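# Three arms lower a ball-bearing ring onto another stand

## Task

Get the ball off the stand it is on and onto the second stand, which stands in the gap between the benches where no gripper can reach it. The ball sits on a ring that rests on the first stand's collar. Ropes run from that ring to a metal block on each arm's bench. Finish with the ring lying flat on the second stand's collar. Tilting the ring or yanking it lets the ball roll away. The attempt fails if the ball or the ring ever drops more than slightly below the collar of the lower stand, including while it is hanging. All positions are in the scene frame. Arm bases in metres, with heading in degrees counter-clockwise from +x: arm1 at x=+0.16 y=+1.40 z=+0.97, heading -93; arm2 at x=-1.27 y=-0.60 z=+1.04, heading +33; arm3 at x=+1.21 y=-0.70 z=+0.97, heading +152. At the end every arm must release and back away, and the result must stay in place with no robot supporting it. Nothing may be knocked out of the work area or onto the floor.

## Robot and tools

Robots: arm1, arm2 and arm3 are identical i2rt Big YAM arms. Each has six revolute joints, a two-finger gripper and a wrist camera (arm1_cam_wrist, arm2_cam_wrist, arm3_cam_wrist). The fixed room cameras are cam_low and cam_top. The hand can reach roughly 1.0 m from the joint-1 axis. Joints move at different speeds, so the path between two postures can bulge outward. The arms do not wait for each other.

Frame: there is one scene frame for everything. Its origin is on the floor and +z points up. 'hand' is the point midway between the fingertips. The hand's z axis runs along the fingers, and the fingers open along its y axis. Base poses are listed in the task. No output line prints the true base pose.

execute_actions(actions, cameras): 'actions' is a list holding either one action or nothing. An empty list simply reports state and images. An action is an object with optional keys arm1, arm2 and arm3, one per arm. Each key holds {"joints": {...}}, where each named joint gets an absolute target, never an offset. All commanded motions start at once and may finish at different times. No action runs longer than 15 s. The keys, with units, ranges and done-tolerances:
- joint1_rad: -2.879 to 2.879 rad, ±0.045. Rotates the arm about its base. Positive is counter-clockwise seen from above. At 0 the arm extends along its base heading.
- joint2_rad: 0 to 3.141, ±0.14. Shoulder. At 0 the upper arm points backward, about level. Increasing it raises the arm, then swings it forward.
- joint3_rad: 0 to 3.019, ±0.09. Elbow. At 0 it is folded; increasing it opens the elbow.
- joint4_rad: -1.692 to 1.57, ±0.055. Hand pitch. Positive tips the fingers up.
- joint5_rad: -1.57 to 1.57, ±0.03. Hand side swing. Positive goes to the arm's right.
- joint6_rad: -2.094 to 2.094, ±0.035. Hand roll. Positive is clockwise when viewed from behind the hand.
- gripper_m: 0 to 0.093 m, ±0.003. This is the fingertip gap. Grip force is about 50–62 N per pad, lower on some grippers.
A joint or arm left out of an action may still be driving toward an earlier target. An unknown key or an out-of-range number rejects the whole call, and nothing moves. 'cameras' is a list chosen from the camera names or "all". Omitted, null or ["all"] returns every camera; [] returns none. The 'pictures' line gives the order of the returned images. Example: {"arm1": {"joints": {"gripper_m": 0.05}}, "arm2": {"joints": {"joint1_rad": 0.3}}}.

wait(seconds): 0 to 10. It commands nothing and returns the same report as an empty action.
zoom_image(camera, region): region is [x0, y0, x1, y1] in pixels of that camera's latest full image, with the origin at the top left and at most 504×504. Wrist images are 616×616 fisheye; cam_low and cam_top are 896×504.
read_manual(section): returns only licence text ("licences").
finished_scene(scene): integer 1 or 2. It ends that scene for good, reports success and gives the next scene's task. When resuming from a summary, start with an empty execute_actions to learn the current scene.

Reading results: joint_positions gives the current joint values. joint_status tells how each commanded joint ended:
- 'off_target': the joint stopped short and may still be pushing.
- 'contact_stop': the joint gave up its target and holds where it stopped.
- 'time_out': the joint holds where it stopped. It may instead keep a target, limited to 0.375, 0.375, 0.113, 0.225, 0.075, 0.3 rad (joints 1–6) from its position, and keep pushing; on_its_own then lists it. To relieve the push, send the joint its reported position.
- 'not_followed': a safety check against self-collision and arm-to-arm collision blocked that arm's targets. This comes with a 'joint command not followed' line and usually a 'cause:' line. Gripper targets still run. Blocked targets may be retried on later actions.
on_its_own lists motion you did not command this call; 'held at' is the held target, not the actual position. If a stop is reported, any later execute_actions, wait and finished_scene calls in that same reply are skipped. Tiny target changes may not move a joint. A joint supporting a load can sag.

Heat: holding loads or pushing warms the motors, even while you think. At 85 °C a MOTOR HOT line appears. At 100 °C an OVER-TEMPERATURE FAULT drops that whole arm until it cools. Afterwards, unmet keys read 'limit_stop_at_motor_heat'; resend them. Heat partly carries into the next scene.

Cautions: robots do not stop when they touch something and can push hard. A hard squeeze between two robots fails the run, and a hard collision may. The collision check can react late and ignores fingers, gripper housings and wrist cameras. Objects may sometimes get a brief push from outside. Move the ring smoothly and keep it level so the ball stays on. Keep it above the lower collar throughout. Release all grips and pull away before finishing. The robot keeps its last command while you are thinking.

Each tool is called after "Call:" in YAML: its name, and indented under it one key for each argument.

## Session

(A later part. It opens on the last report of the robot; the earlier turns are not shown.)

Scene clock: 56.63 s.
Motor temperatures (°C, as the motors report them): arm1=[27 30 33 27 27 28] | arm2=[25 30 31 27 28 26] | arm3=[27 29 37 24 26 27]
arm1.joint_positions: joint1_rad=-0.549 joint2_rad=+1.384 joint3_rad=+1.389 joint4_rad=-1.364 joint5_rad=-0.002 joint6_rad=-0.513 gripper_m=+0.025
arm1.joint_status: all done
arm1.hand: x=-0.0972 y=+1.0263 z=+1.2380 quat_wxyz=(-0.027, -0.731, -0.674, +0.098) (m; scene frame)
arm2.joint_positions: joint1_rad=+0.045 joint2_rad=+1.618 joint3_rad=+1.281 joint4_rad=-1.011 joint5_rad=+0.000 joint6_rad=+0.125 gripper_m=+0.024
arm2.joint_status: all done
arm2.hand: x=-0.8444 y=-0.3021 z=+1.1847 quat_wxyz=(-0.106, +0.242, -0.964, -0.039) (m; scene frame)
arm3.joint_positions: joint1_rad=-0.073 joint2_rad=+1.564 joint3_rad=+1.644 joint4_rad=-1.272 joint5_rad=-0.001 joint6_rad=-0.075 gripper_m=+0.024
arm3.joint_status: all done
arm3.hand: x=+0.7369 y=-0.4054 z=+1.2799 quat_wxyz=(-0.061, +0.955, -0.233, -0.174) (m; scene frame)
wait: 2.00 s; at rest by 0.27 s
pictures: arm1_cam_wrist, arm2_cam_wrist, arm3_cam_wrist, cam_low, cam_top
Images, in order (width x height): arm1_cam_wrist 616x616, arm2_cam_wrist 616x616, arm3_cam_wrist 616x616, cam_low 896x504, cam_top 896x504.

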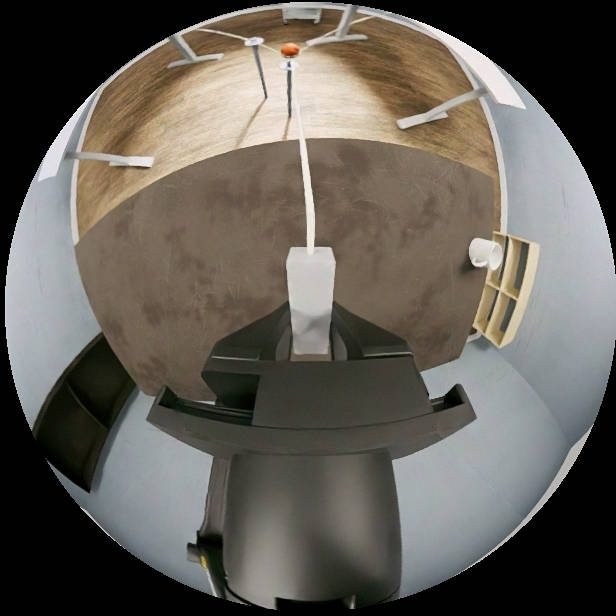

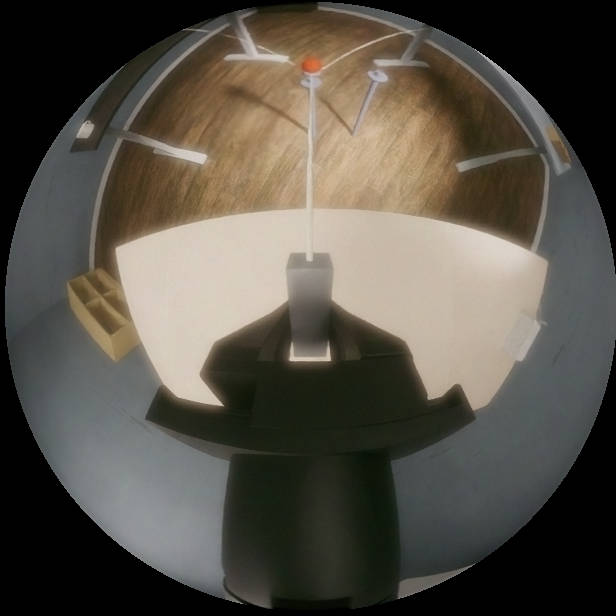

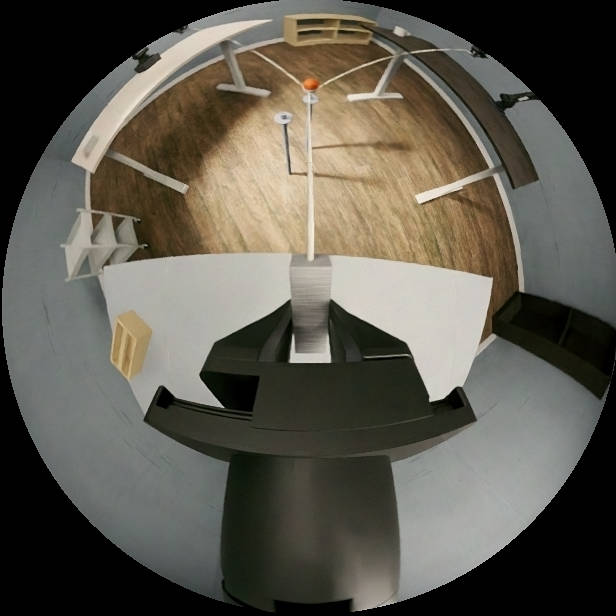

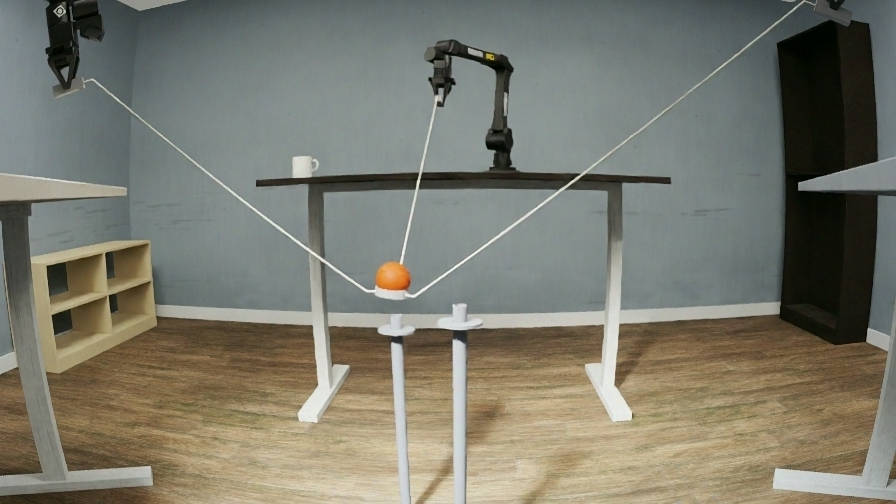

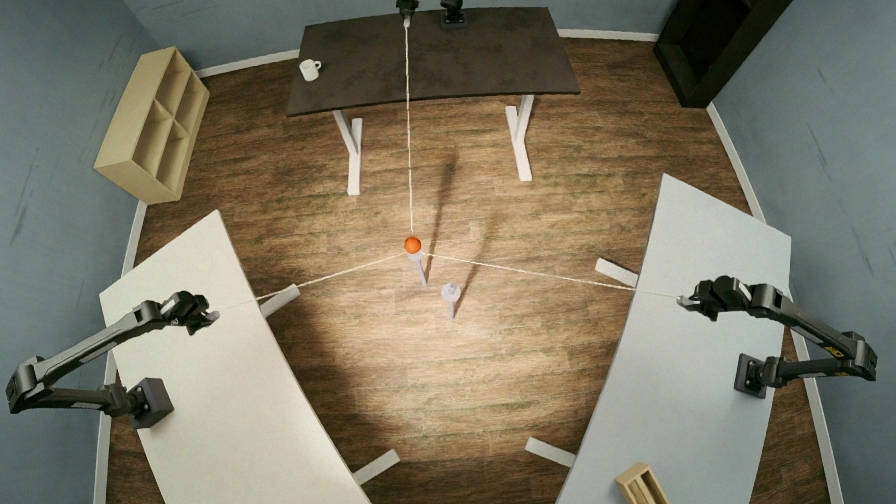

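Close; a few mm more +y while lowering.

Call:
execute_actions:
  actions:
    - {"arm1":{"joints":{"joint3_rad":1.33,"joint4_rad":-1.315}},"arm2":{"joints":{"joint3_rad":1.22,"joint4_rad":-0.90}},"arm3":{"joints":{"joint3_rad":1.585,"joint4_rad":-1.20}}}
  cameras: []

Call:
wait:
  seconds: 2

Call:
zoom_image:
  camera: "arm2_cam_wrist"
  region: [240, 10, 380, 150]

Call:
zoom_image:
  camera: "arm3_cam_wrist"
  region: [240, 40, 380, 180]

Scene clock: 58.70 s.
Motor temperatures (°C, as the motors report them): arm1=[27 30 33 27 27 28] | arm2=[25 30 31 27 28 26] | arm3=[27 29 37 24 26 27]
arm1.joint_positions: joint1_rad=-0.549 joint2_rad=+1.383 joint3_rad=+1.326 joint4_rad=-1.321 joint5_rad=-0.002 joint6_rad=-0.513 gripper_m=+0.025
arm1.joint_status: all done
arm1.hand: x=-0.0938 y=+1.0310 z=+1.2139 quat_wxyz=(-0.024, -0.732, -0.675, +0.089) (m; scene frame)
arm2.joint_positions: joint1_rad=+0.045 joint2_rad=+1.618 joint3_rad=+1.224 joint4_rad=-0.913 joint5_rad=+0.000 joint6_rad=+0.125 gripper_m=+0.024
arm2.joint_status: all done
arm2.hand: x=-0.8426 y=-0.3010 z=+1.1671 quat_wxyz=(-0.125, +0.242, -0.961, -0.047) (m; scene frame)
arm3.joint_positions: joint1_rad=-0.073 joint2_rad=+1.563 joint3_rad=+1.573 joint4_rad=-1.215 joint5_rad=-0.001 joint6_rad=-0.075 gripper_m=+0.024
arm3.joint_status: all done
arm3.hand: x=+0.7390 y=-0.4064 z=+1.2524 quat_wxyz=(-0.059, +0.956, -0.234, -0.168) (m; scene frame)
pictures: none
No camera images: the call's "cameras" was empty. Leave "cameras" out to get every camera's image.

Scene clock: 60.70 s.
Motor temperatures (°C, as the motors report them): arm1=[27 30 33 27 27 28] | arm2=[25 30 31 27 28 26] | arm3=[27 29 37 24 26 27]
arm1.joint_positions: joint1_rad=-0.549 joint2_rad=+1.383 joint3_rad=+1.326 joint4_rad=-1.321 joint5_rad=-0.002 joint6_rad=-0.513 gripper_m=+0.025
arm1.joint_status: all done
arm1.hand: x=-0.0938 y=+1.0310 z=+1.2139 quat_wxyz=(-0.024, -0.732, -0.675, +0.089) (m; scene frame)
arm2.joint_positions: joint1_rad=+0.045 joint2_rad=+1.618 joint3_rad=+1.224 joint4_rad=-0.913 joint5_rad=+0.000 joint6_rad=+0.125 gripper_m=+0.024
arm2.joint_status: all done
arm2.hand: x=-0.8426 y=-0.3010 z=+1.1671 quat_wxyz=(-0.125, +0.242, -0.961, -0.047) (m; scene frame)
arm3.joint_positions: joint1_rad=-0.073 joint2_rad=+1.563 joint3_rad=+1.573 joint4_rad=-1.215 joint5_rad=-0.001 joint6_rad=-0.075 gripper_m=+0.024
arm3.joint_status: all done
arm3.hand: x=+0.7390 y=-0.4064 z=+1.2524 quat_wxyz=(-0.059, +0.956, -0.234, -0.168) (m; scene frame)
wait: 2.00 s; at rest by 0.27 s
pictures: arm1_cam_wrist, arm2_cam_wrist, arm3_cam_wrist, cam_low, cam_top
Images, in order (width x height): arm1_cam_wrist 616x616, arm2_cam_wrist 616x616, arm3_cam_wrist 616x616, cam_low 896x504, cam_top 896x504.

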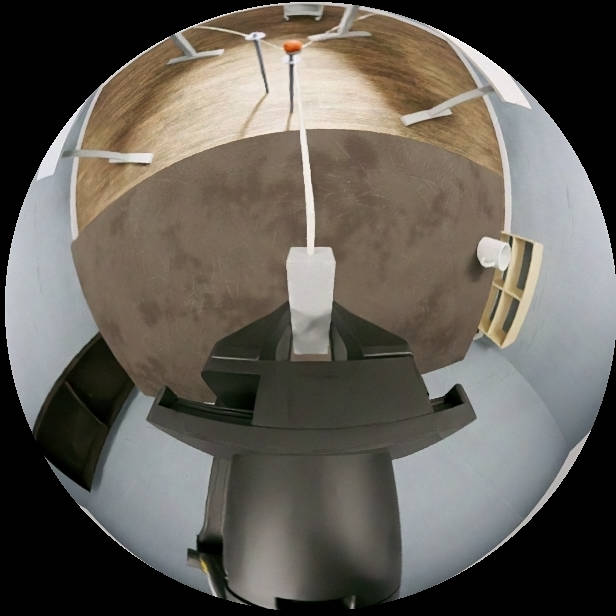

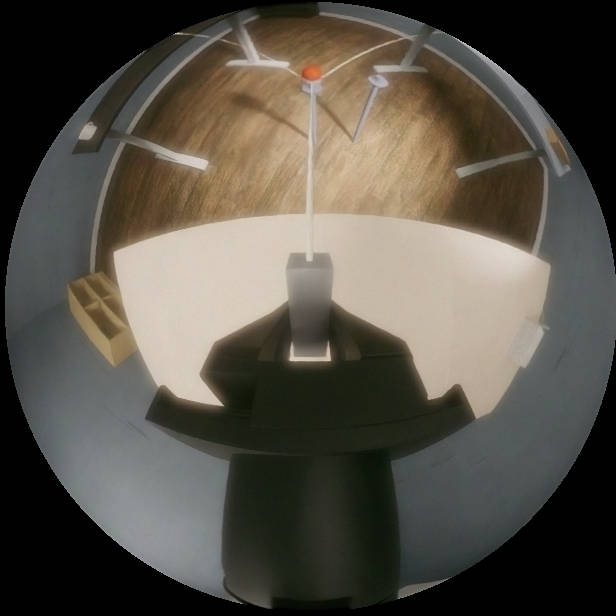

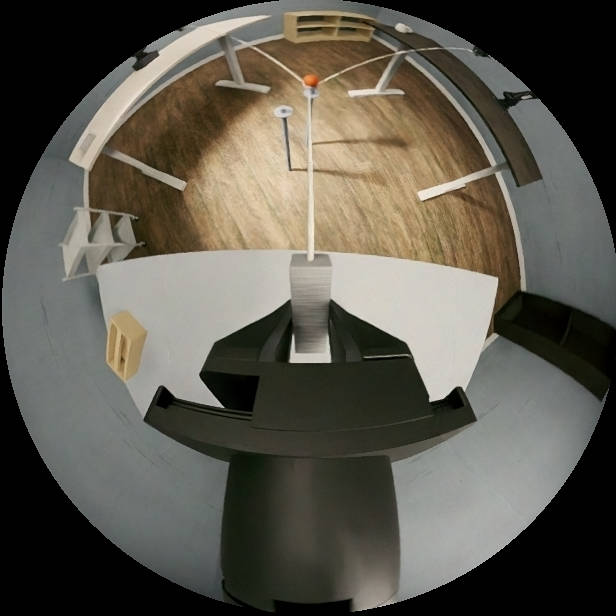

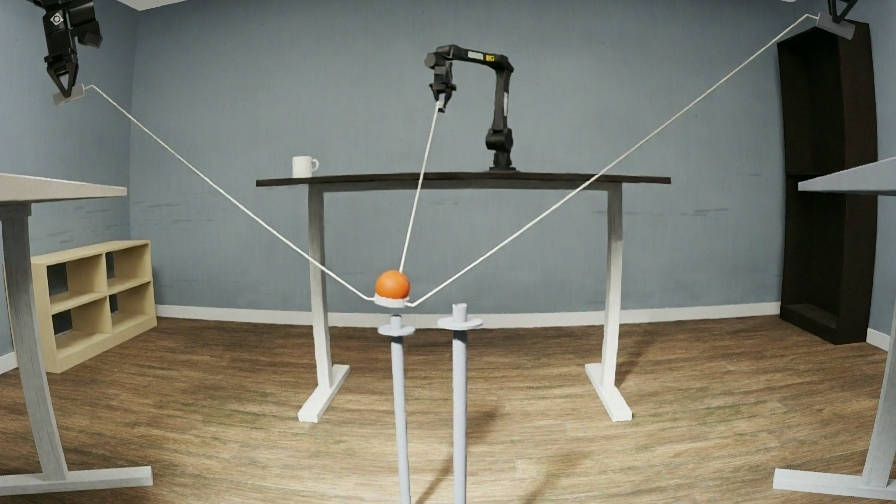

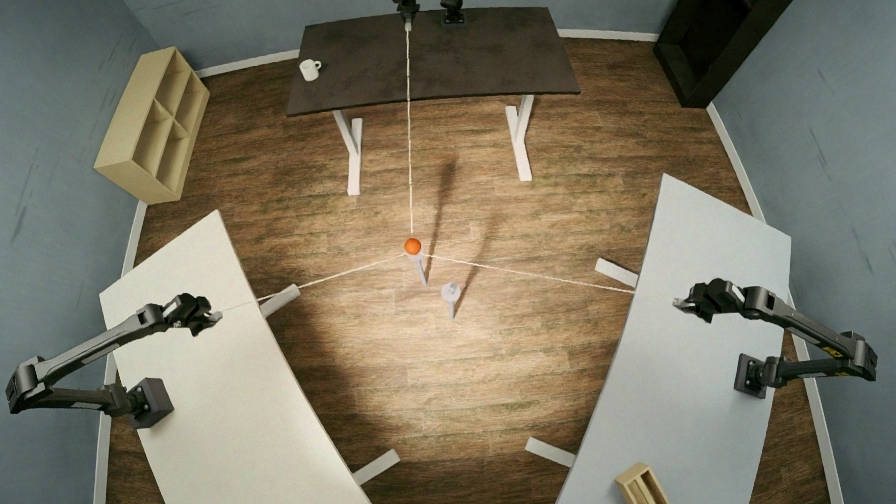

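Region (240, 10, 380, 150) of arm2_cam_wrist's 616x616 image, scaled by 3.600, with more detail than that image has.

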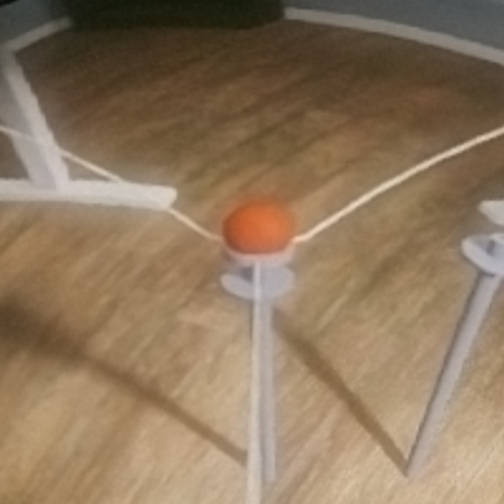

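Region (240, 40, 380, 180) of arm3_cam_wrist's 616x616 image, scaled by 3.600, with more detail than that image has.

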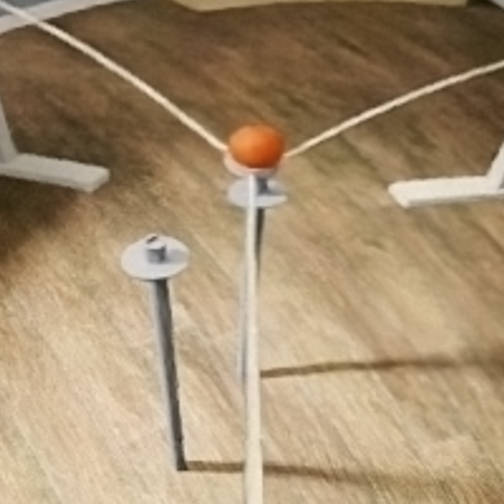

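Needs slack from arm2 (~6mm).

Call:
execute_actions:
  actions:
    - {"arm1":{"joints":{"joint3_rad":1.28,"joint4_rad":-1.255}},"arm2":{"joints":{"joint3_rad":1.15,"joint4_rad":-0.755}},"arm3":{"joints":{"joint3_rad":1.535,"joint4_rad":-1.16}}}
  cameras: []

Call:
wait:
  seconds: 2

Call:
zoom_image:
  camera: "arm2_cam_wrist"
  region: [240, 10, 380, 150]

Call:
zoom_image:
  camera: "cam_low"
  region: [330, 250, 470, 390]

Scene clock: 62.80 s.
Motor temperatures (°C, as the motors report them): arm1=[27 30 33 27 27 28] | arm2=[25 30 31 27 28 26] | arm3=[27 29 37 24 26 27]
arm1.joint_positions: joint1_rad=-0.549 joint2_rad=+1.382 joint3_rad=+1.278 joint4_rad=-1.261 joint5_rad=-0.002 joint6_rad=-0.513 gripper_m=+0.025
arm1.joint_status: all done
arm1.hand: x=-0.0943 y=+1.0302 z=+1.1963 quat_wxyz=(-0.026, -0.732, -0.675, +0.095) (m; scene frame)
arm2.joint_positions: joint1_rad=+0.045 joint2_rad=+1.618 joint3_rad=+1.152 joint4_rad=-0.769 joint5_rad=+0.000 joint6_rad=+0.125 gripper_m=+0.024
arm2.joint_status: all done
arm2.hand: x=-0.8382 y=-0.2979 z=+1.1472 quat_wxyz=(-0.158, +0.241, -0.956, -0.060) (m; scene frame)
arm3.joint_positions: joint1_rad=-0.073 joint2_rad=+1.563 joint3_rad=+1.525 joint4_rad=-1.175 joint5_rad=-0.001 joint6_rad=-0.075 gripper_m=+0.024
arm3.joint_status: all done
arm3.hand: x=+0.7410 y=-0.4075 z=+1.2337 quat_wxyz=(-0.058, +0.957, -0.234, -0.164) (m; scene frame)
pictures: none
No camera images: the call's "cameras" was empty. Leave "cameras" out to get every camera's image.

Scene clock: 64.80 s.
Motor temperatures (°C, as the motors report them): arm1=[27 30 33 27 27 28] | arm2=[25 30 31 27 28 26] | arm3=[27 29 37 24 26 27]
arm1.joint_positions: joint1_rad=-0.549 joint2_rad=+1.382 joint3_rad=+1.278 joint4_rad=-1.261 joint5_rad=-0.002 joint6_rad=-0.513 gripper_m=+0.025
arm1.joint_status: all done
arm1.hand: x=-0.0943 y=+1.0302 z=+1.1963 quat_wxyz=(-0.026, -0.732, -0.675, +0.095) (m; scene frame)
arm2.joint_positions: joint1_rad=+0.045 joint2_rad=+1.618 joint3_rad=+1.152 joint4_rad=-0.769 joint5_rad=+0.000 joint6_rad=+0.125 gripper_m=+0.024
arm2.joint_status: all done
arm2.hand: x=-0.8382 y=-0.2979 z=+1.1472 quat_wxyz=(-0.158, +0.241, -0.956, -0.060) (m; scene frame)
arm3.joint_positions: joint1_rad=-0.073 joint2_rad=+1.563 joint3_rad=+1.525 joint4_rad=-1.175 joint5_rad=-0.001 joint6_rad=-0.075 gripper_m=+0.024
arm3.joint_status: all done
arm3.hand: x=+0.7410 y=-0.4075 z=+1.2337 quat_wxyz=(-0.058, +0.957, -0.234, -0.164) (m; scene frame)
wait: 2.00 s; at rest by 0.27 s
pictures: arm1_cam_wrist, arm2_cam_wrist, arm3_cam_wrist, cam_low, cam_top
Images, in order (width x height): arm1_cam_wrist 616x616, arm2_cam_wrist 616x616, arm3_cam_wrist 616x616, cam_low 896x504, cam_top 896x504.

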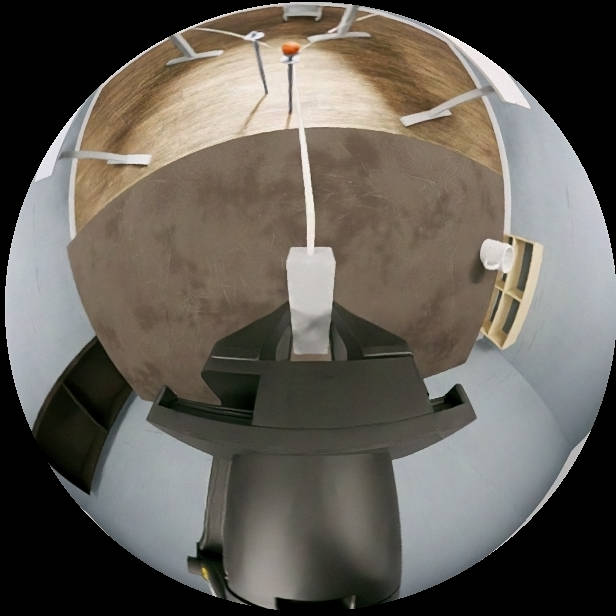

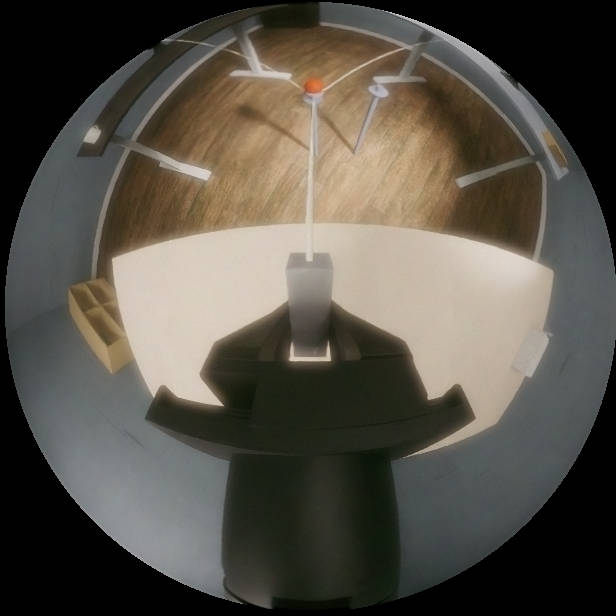

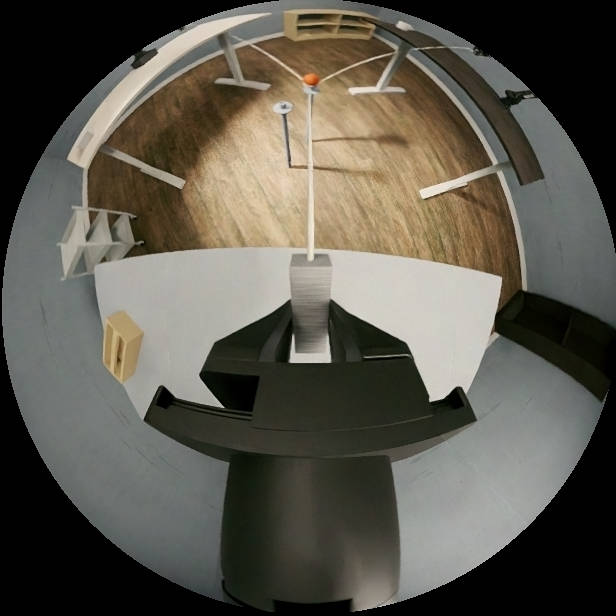

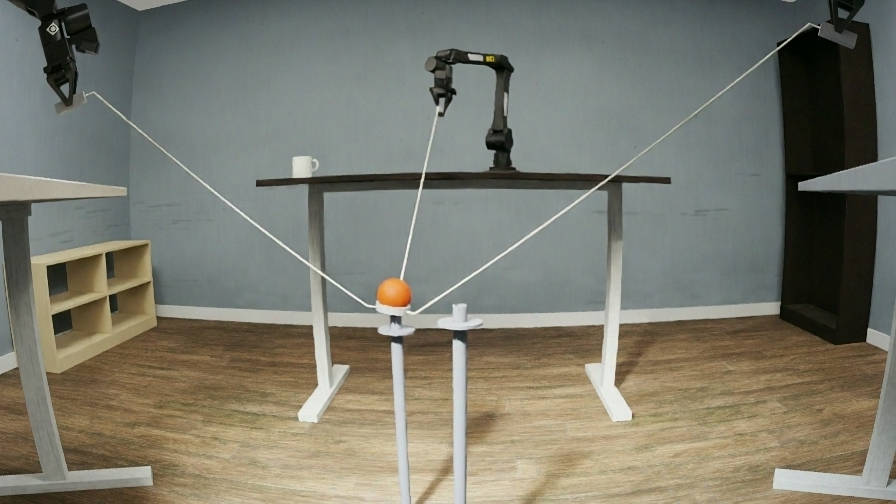

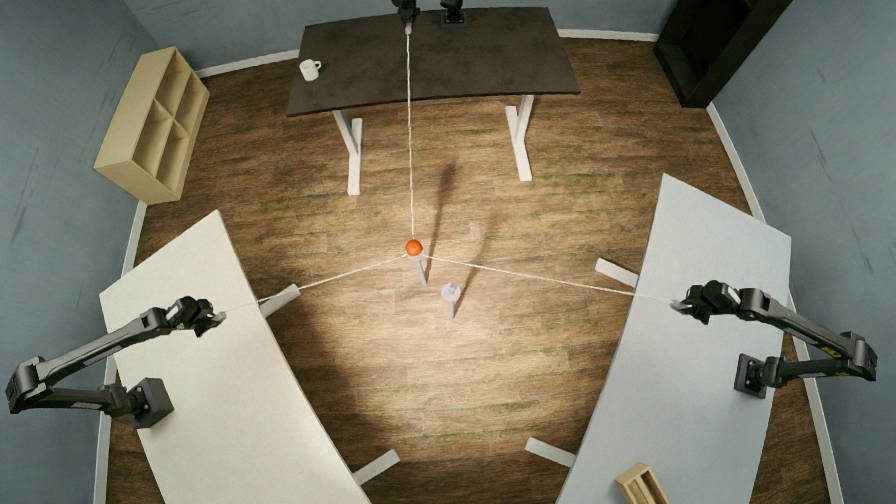

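Region (240, 10, 380, 150) of arm2_cam_wrist's 616x616 image, scaled by 3.600, with more detail than that image has.

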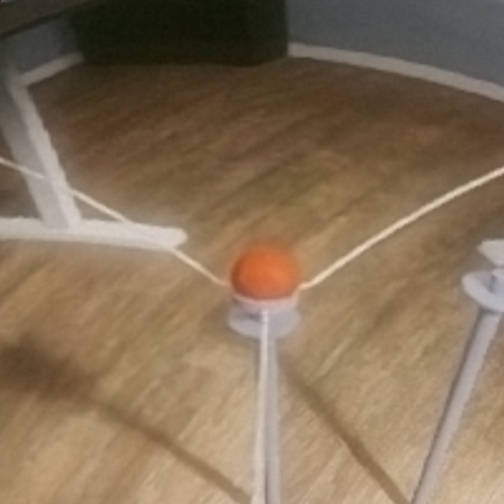

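Region (330, 250, 470, 390) of cam_low's 896x504 image, scaled by 3.600, with more detail than that image has.

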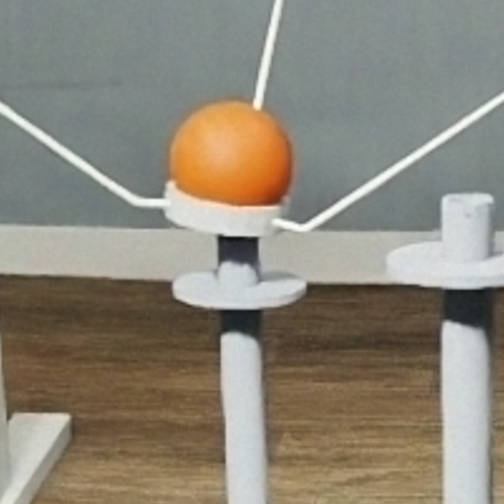

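Same again.

Call:
execute_actions:
  actions:
    - {"arm1":{"joints":{"joint3_rad":1.235,"joint4_rad":-1.205}},"arm2":{"joints":{"joint3_rad":1.085,"joint4_rad":-0.60}},"arm3":{"joints":{"joint3_rad":1.49,"joint4_rad":-1.115}}}
  cameras: []

Call:
wait:
  seconds: 2

Call:
zoom_image:
  camera: "cam_low"
  region: [330, 250, 470, 390]

Scene clock: 67.00 s.
Motor temperatures (°C, as the motors report them): arm1=[27 30 33 27 27 28] | arm2=[25 30 31 27 28 26] | arm3=[27 29 37 24 26 27]
arm1.joint_positions: joint1_rad=-0.549 joint2_rad=+1.382 joint3_rad=+1.234 joint4_rad=-1.214 joint5_rad=-0.002 joint6_rad=-0.513 gripper_m=+0.025
arm1.joint_status: all done
arm1.hand: x=-0.0933 y=+1.0314 z=+1.1800 quat_wxyz=(-0.026, -0.732, -0.674, +0.096) (m; scene frame)
arm2.joint_positions: joint1_rad=+0.045 joint2_rad=+1.618 joint3_rad=+1.087 joint4_rad=-0.619 joint5_rad=+0.000 joint6_rad=+0.125 gripper_m=+0.024
arm2.joint_status: all done
arm2.hand: x=-0.8321 y=-0.2936 z=+1.1332 quat_wxyz=(-0.197, +0.239, -0.948, -0.075) (m; scene frame)
arm3.joint_positions: joint1_rad=-0.073 joint2_rad=+1.563 joint3_rad=+1.483 joint4_rad=-1.133 joint5_rad=-0.001 joint6_rad=-0.075 gripper_m=+0.024
arm3.joint_status: all done
arm3.hand: x=+0.7420 y=-0.4080 z=+1.2174 quat_wxyz=(-0.058, +0.957, -0.234, -0.164) (m; scene frame)
pictures: none
No camera images: the call's "cameras" was empty. Leave "cameras" out to get every camera's image.

Scene clock: 69.00 s.
Motor temperatures (°C, as the motors report them): arm1=[27 30 33 27 27 28] | arm2=[25 30 31 27 28 26] | arm3=[27 29 37 24 26 27]
arm1.joint_positions: joint1_rad=-0.549 joint2_rad=+1.382 joint3_rad=+1.234 joint4_rad=-1.214 joint5_rad=-0.002 joint6_rad=-0.513 gripper_m=+0.025
arm1.joint_status: all done
arm1.hand: x=-0.0934 y=+1.0314 z=+1.1800 quat_wxyz=(-0.026, -0.732, -0.674, +0.097) (m; scene frame)
arm2.joint_positions: joint1_rad=+0.045 joint2_rad=+1.618 joint3_rad=+1.087 joint4_rad=-0.619 joint5_rad=+0.000 joint6_rad=+0.125 gripper_m=+0.024
arm2.joint_status: all done
arm2.hand: x=-0.8321 y=-0.2936 z=+1.1332 quat_wxyz=(-0.197, +0.239, -0.948, -0.075) (m; scene frame)
arm3.joint_positions: joint1_rad=-0.073 joint2_rad=+1.563 joint3_rad=+1.483 joint4_rad=-1.133 joint5_rad=-0.001 joint6_rad=-0.075 gripper_m=+0.024
arm3.joint_status: all done
arm3.hand: x=+0.7420 y=-0.4080 z=+1.2174 quat_wxyz=(-0.058, +0.957, -0.234, -0.164) (m; scene frame)
wait: 2.00 s; at rest by 0.27 s
pictures: arm1_cam_wrist, arm2_cam_wrist, arm3_cam_wrist, cam_low, cam_top
Images, in order (width x height): arm1_cam_wrist 616x616, arm2_cam_wrist 616x616, arm3_cam_wrist 616x616, cam_low 896x504, cam_top 896x504.

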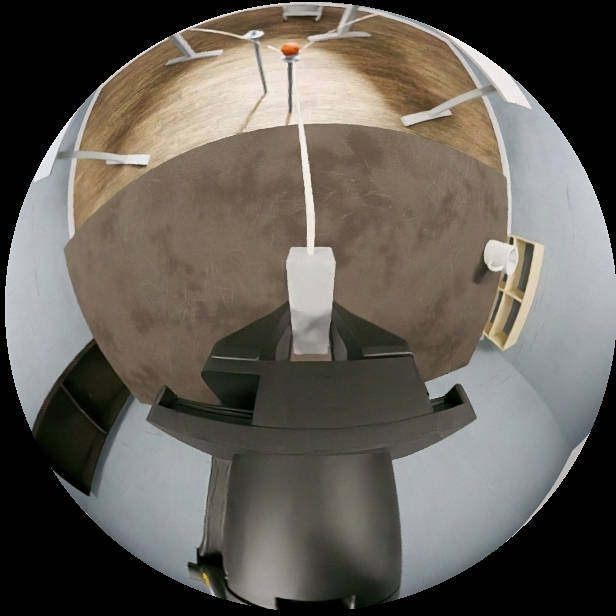

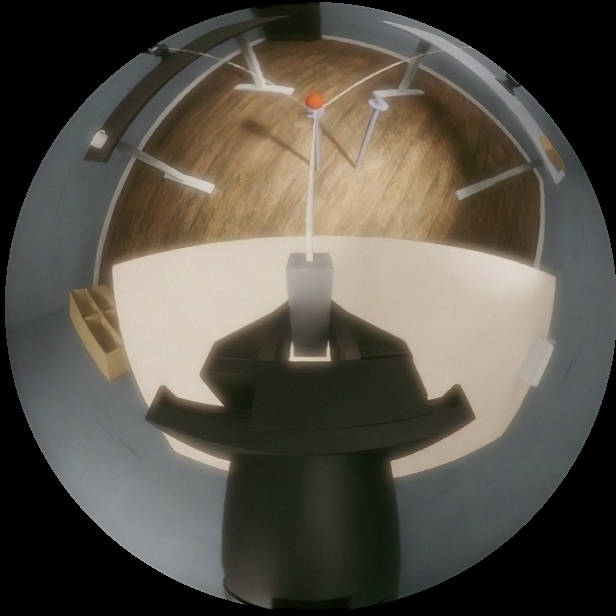

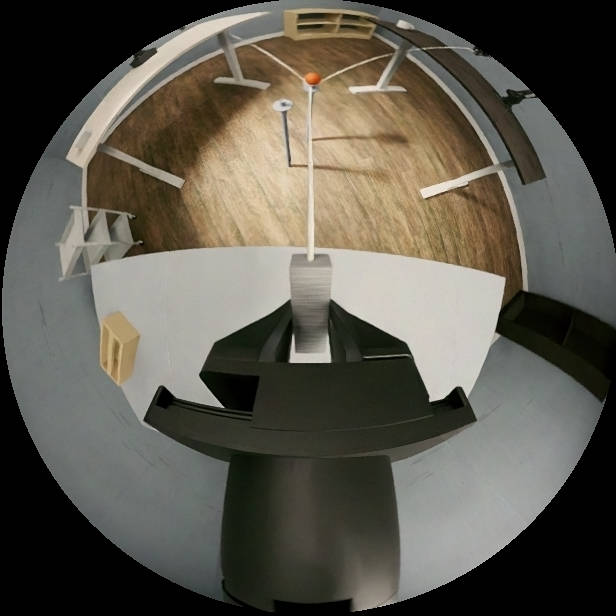

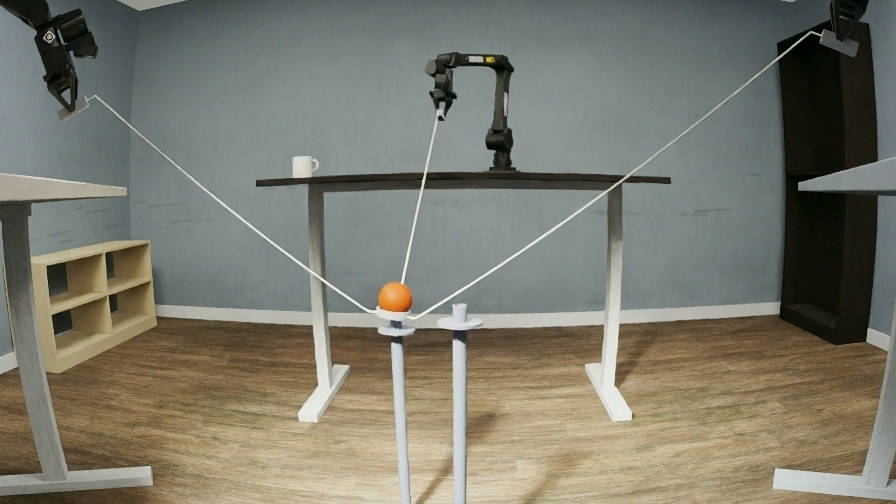

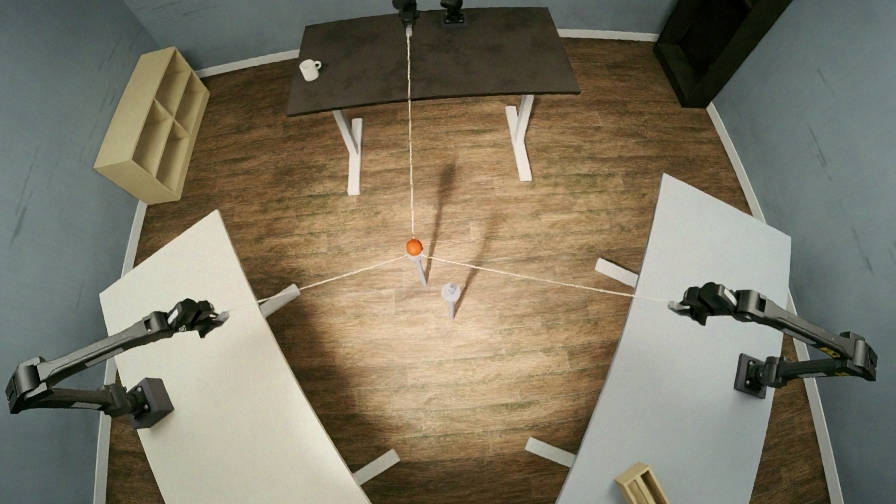

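Region (330, 250, 470, 390) of cam_low's 896x504 image, scaled by 3.600, with more detail than that image has.

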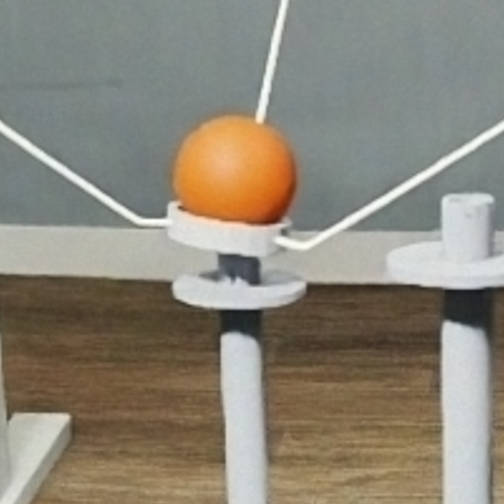

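Ball seated. Slacken.

Call:
execute_actions:
  actions:
    - {"arm1":{"joints":{"joint2_rad":1.55}},"arm2":{"joints":{"joint2_rad":1.8}},"arm3":{"joints":{"joint2_rad":1.7}}}
  cameras: ["cam_low"]

Call:
execute_actions:
  actions:
    - {"arm1":{"joints":{"joint1_rad":-0.2,"joint6_rad":-0.2,"joint2_rad":1.94,"joint3_rad":1.51,"joint4_rad":-1.02}},"arm2":{"joints":{"joint2_rad":2.05,"joint3_rad":1.5,"joint4_rad":-0.9}},"arm3":{"joints":{"joint2_rad":1.94,"joint3_rad":1.5,"joint4_rad":-1.0}}}
  cameras: ["cam_low","cam_top"]

Scene clock: 73.00 s.
Motor temperatures (°C, as the motors report them): arm1=[27 30 33 27 27 28] | arm2=[25 30 31 27 28 26] | arm3=[27 29 36 24 26 27]
arm1.joint_positions: joint1_rad=-0.549 joint2_rad=+1.564 joint3_rad=+1.228 joint4_rad=-1.211 joint5_rad=-0.002 joint6_rad=-0.513 gripper_m=+0.025
arm1.joint_status: all done
arm1.hand: x=-0.0970 y=+1.0254 z=+1.0995 quat_wxyz=(-0.005, -0.735, -0.678, +0.007) (m; scene frame)
arm2.joint_positions: joint1_rad=+0.045 joint2_rad=+1.807 joint3_rad=+1.082 joint4_rad=-0.613 joint5_rad=+0.000 joint6_rad=+0.125 gripper_m=+0.024
arm2.joint_status: all done
arm2.hand: x=-0.8466 y=-0.3044 z=+1.0353 quat_wxyz=(-0.110, +0.242, -0.963, -0.041) (m; scene frame)
arm3.joint_positions: joint1_rad=-0.073 joint2_rad=+1.714 joint3_rad=+1.477 joint4_rad=-1.130 joint5_rad=-0.001 joint6_rad=-0.075 gripper_m=+0.024
arm3.joint_status: all done
arm3.hand: x=+0.7342 y=-0.4022 z=+1.1333 quat_wxyz=(-0.034, +0.967, -0.237, -0.091) (m; scene frame)
pictures: cam_low
Images, in order (width x height): cam_low 896x504.

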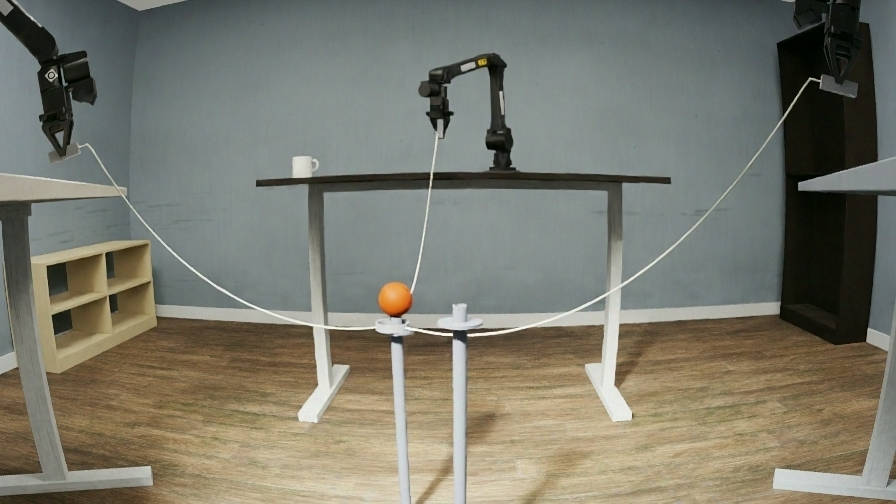

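Scene clock: 74.37 s.
Motor temperatures (°C, as the motors report them): arm1=[27 30 33 27 27 28] | arm2=[25 30 31 27 28 26] | arm3=[27 29 36 24 26 27]
arm1.joint_positions: joint1_rad=-0.194 joint2_rad=+1.956 joint3_rad=+1.476 joint4_rad=-1.017 joint5_rad=-0.003 joint6_rad=-0.210 gripper_m=+0.025
arm1.joint_status: all done
arm1.hand: x=+0.0201 y=+0.8341 z=+0.9965 quat_wxyz=(-0.023, -0.717, -0.697, +0.026) (m; scene frame)
arm2.joint_positions: joint1_rad=+0.045 joint2_rad=+2.048 joint3_rad=+1.457 joint4_rad=-0.887 joint5_rad=+0.000 joint6_rad=+0.125 gripper_m=+0.024
arm2.joint_status: all done
arm2.hand: x=-0.7836 y=-0.2598 z=+1.0237 quat_wxyz=(-0.046, +0.244, -0.969, -0.016) (m; scene frame)
arm3.joint_positions: joint1_rad=-0.073 joint2_rad=+1.950 joint3_rad=+1.478 joint4_rad=-1.013 joint5_rad=-0.001 joint6_rad=-0.075 gripper_m=+0.024
arm3.joint_status: all done
arm3.hand: x=+0.7166 y=-0.3901 z=+1.0067 quat_wxyz=(-0.016, +0.971, -0.238, -0.036) (m; scene frame)
pictures: cam_low, cam_top
Images, in order (width x height): cam_low 896x504, cam_top 896x504.

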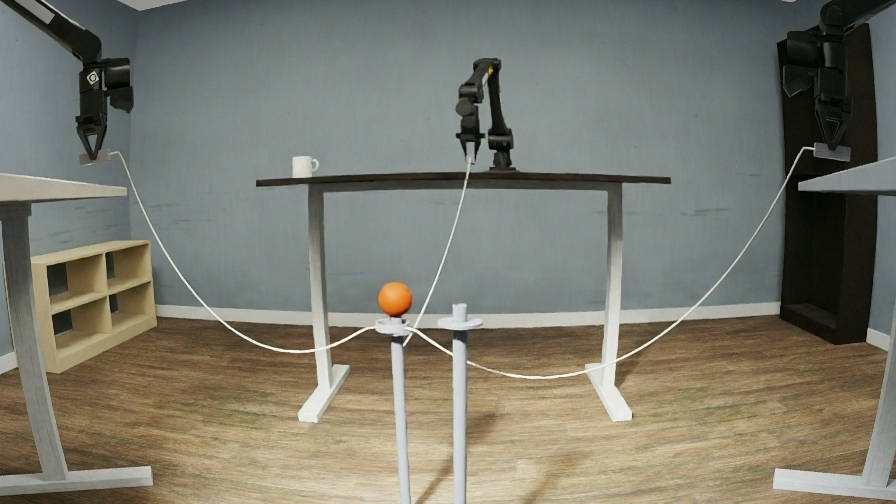

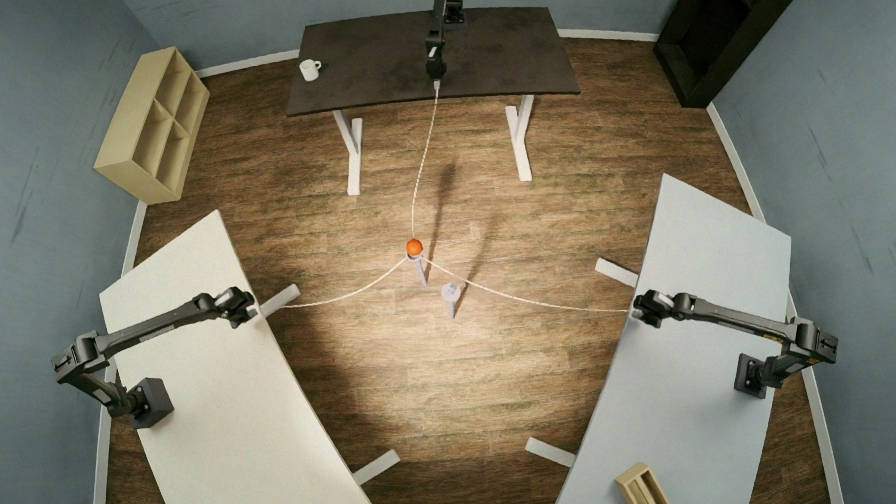

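Call:
execute_actions:
  actions:
    - {"arm1":{"joints":{"joint2_rad":1.99}},"arm2":{"joints":{"joint3_rad":1.28,"joint4_rad":-0.74}},"arm3":{"joints":{"joint3_rad":1.375,"joint4_rad":-0.94}}}
  cameras: ["cam_low","arm2_cam_wrist","arm3_cam_wrist"]

Scene clock: 77.20 s.
Motor temperatures (°C, as the motors report them): arm1=[27 30 34 27 27 28] | arm2=[25 31 31 27 28 26] | arm3=[27 30 36 24 26 27]
arm1.joint_positions: joint1_rad=-0.194 joint2_rad=+1.974 joint3_rad=+1.476 joint4_rad=-1.017 joint5_rad=-0.003 joint6_rad=-0.209 gripper_m=+0.025
arm1.joint_status: all done
arm1.hand: x=+0.0206 y=+0.8360 z=+0.9861 quat_wxyz=(-0.018, -0.717, -0.697, +0.018) (m; scene frame)
arm2.joint_positions: joint1_rad=+0.045 joint2_rad=+2.044 joint3_rad=+1.282 joint4_rad=-0.755 joint5_rad=+0.000 joint6_rad=+0.125 gripper_m=+0.024
arm2.joint_status: all done
arm2.hand: x=-0.8256 y=-0.2898 z=+0.9728 quat_wxyz=(-0.027, +0.244, -0.969, -0.009) (m; scene frame)
arm3.joint_positions: joint1_rad=-0.073 joint2_rad=+1.942 joint3_rad=+1.363 joint4_rad=-0.954 joint5_rad=-0.001 joint6_rad=-0.075 gripper_m=+0.024
arm3.joint_status: all done
arm3.hand: x=+0.7464 y=-0.4082 z=+0.9730 quat_wxyz=(-0.008, +0.971, -0.238, -0.013) (m; scene frame)
pictures: arm2_cam_wrist, arm3_cam_wrist, cam_low
Images, in order (width x height): arm2_cam_wrist 616x616, arm3_cam_wrist 616x616, cam_low 896x504.

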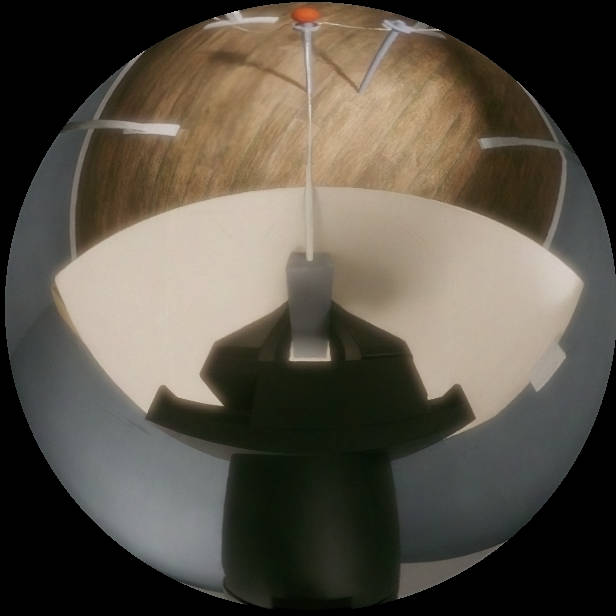

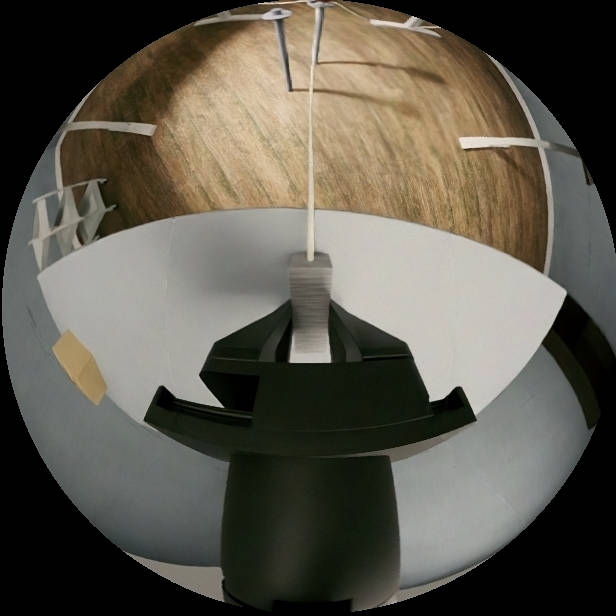

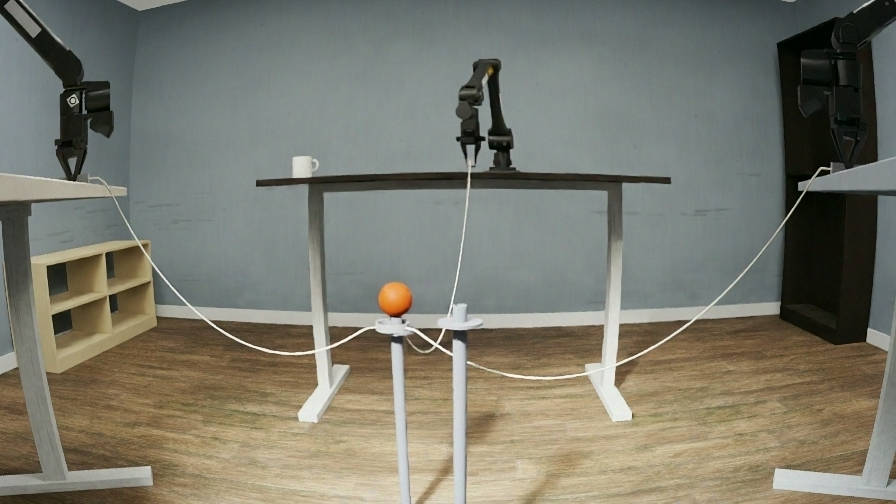

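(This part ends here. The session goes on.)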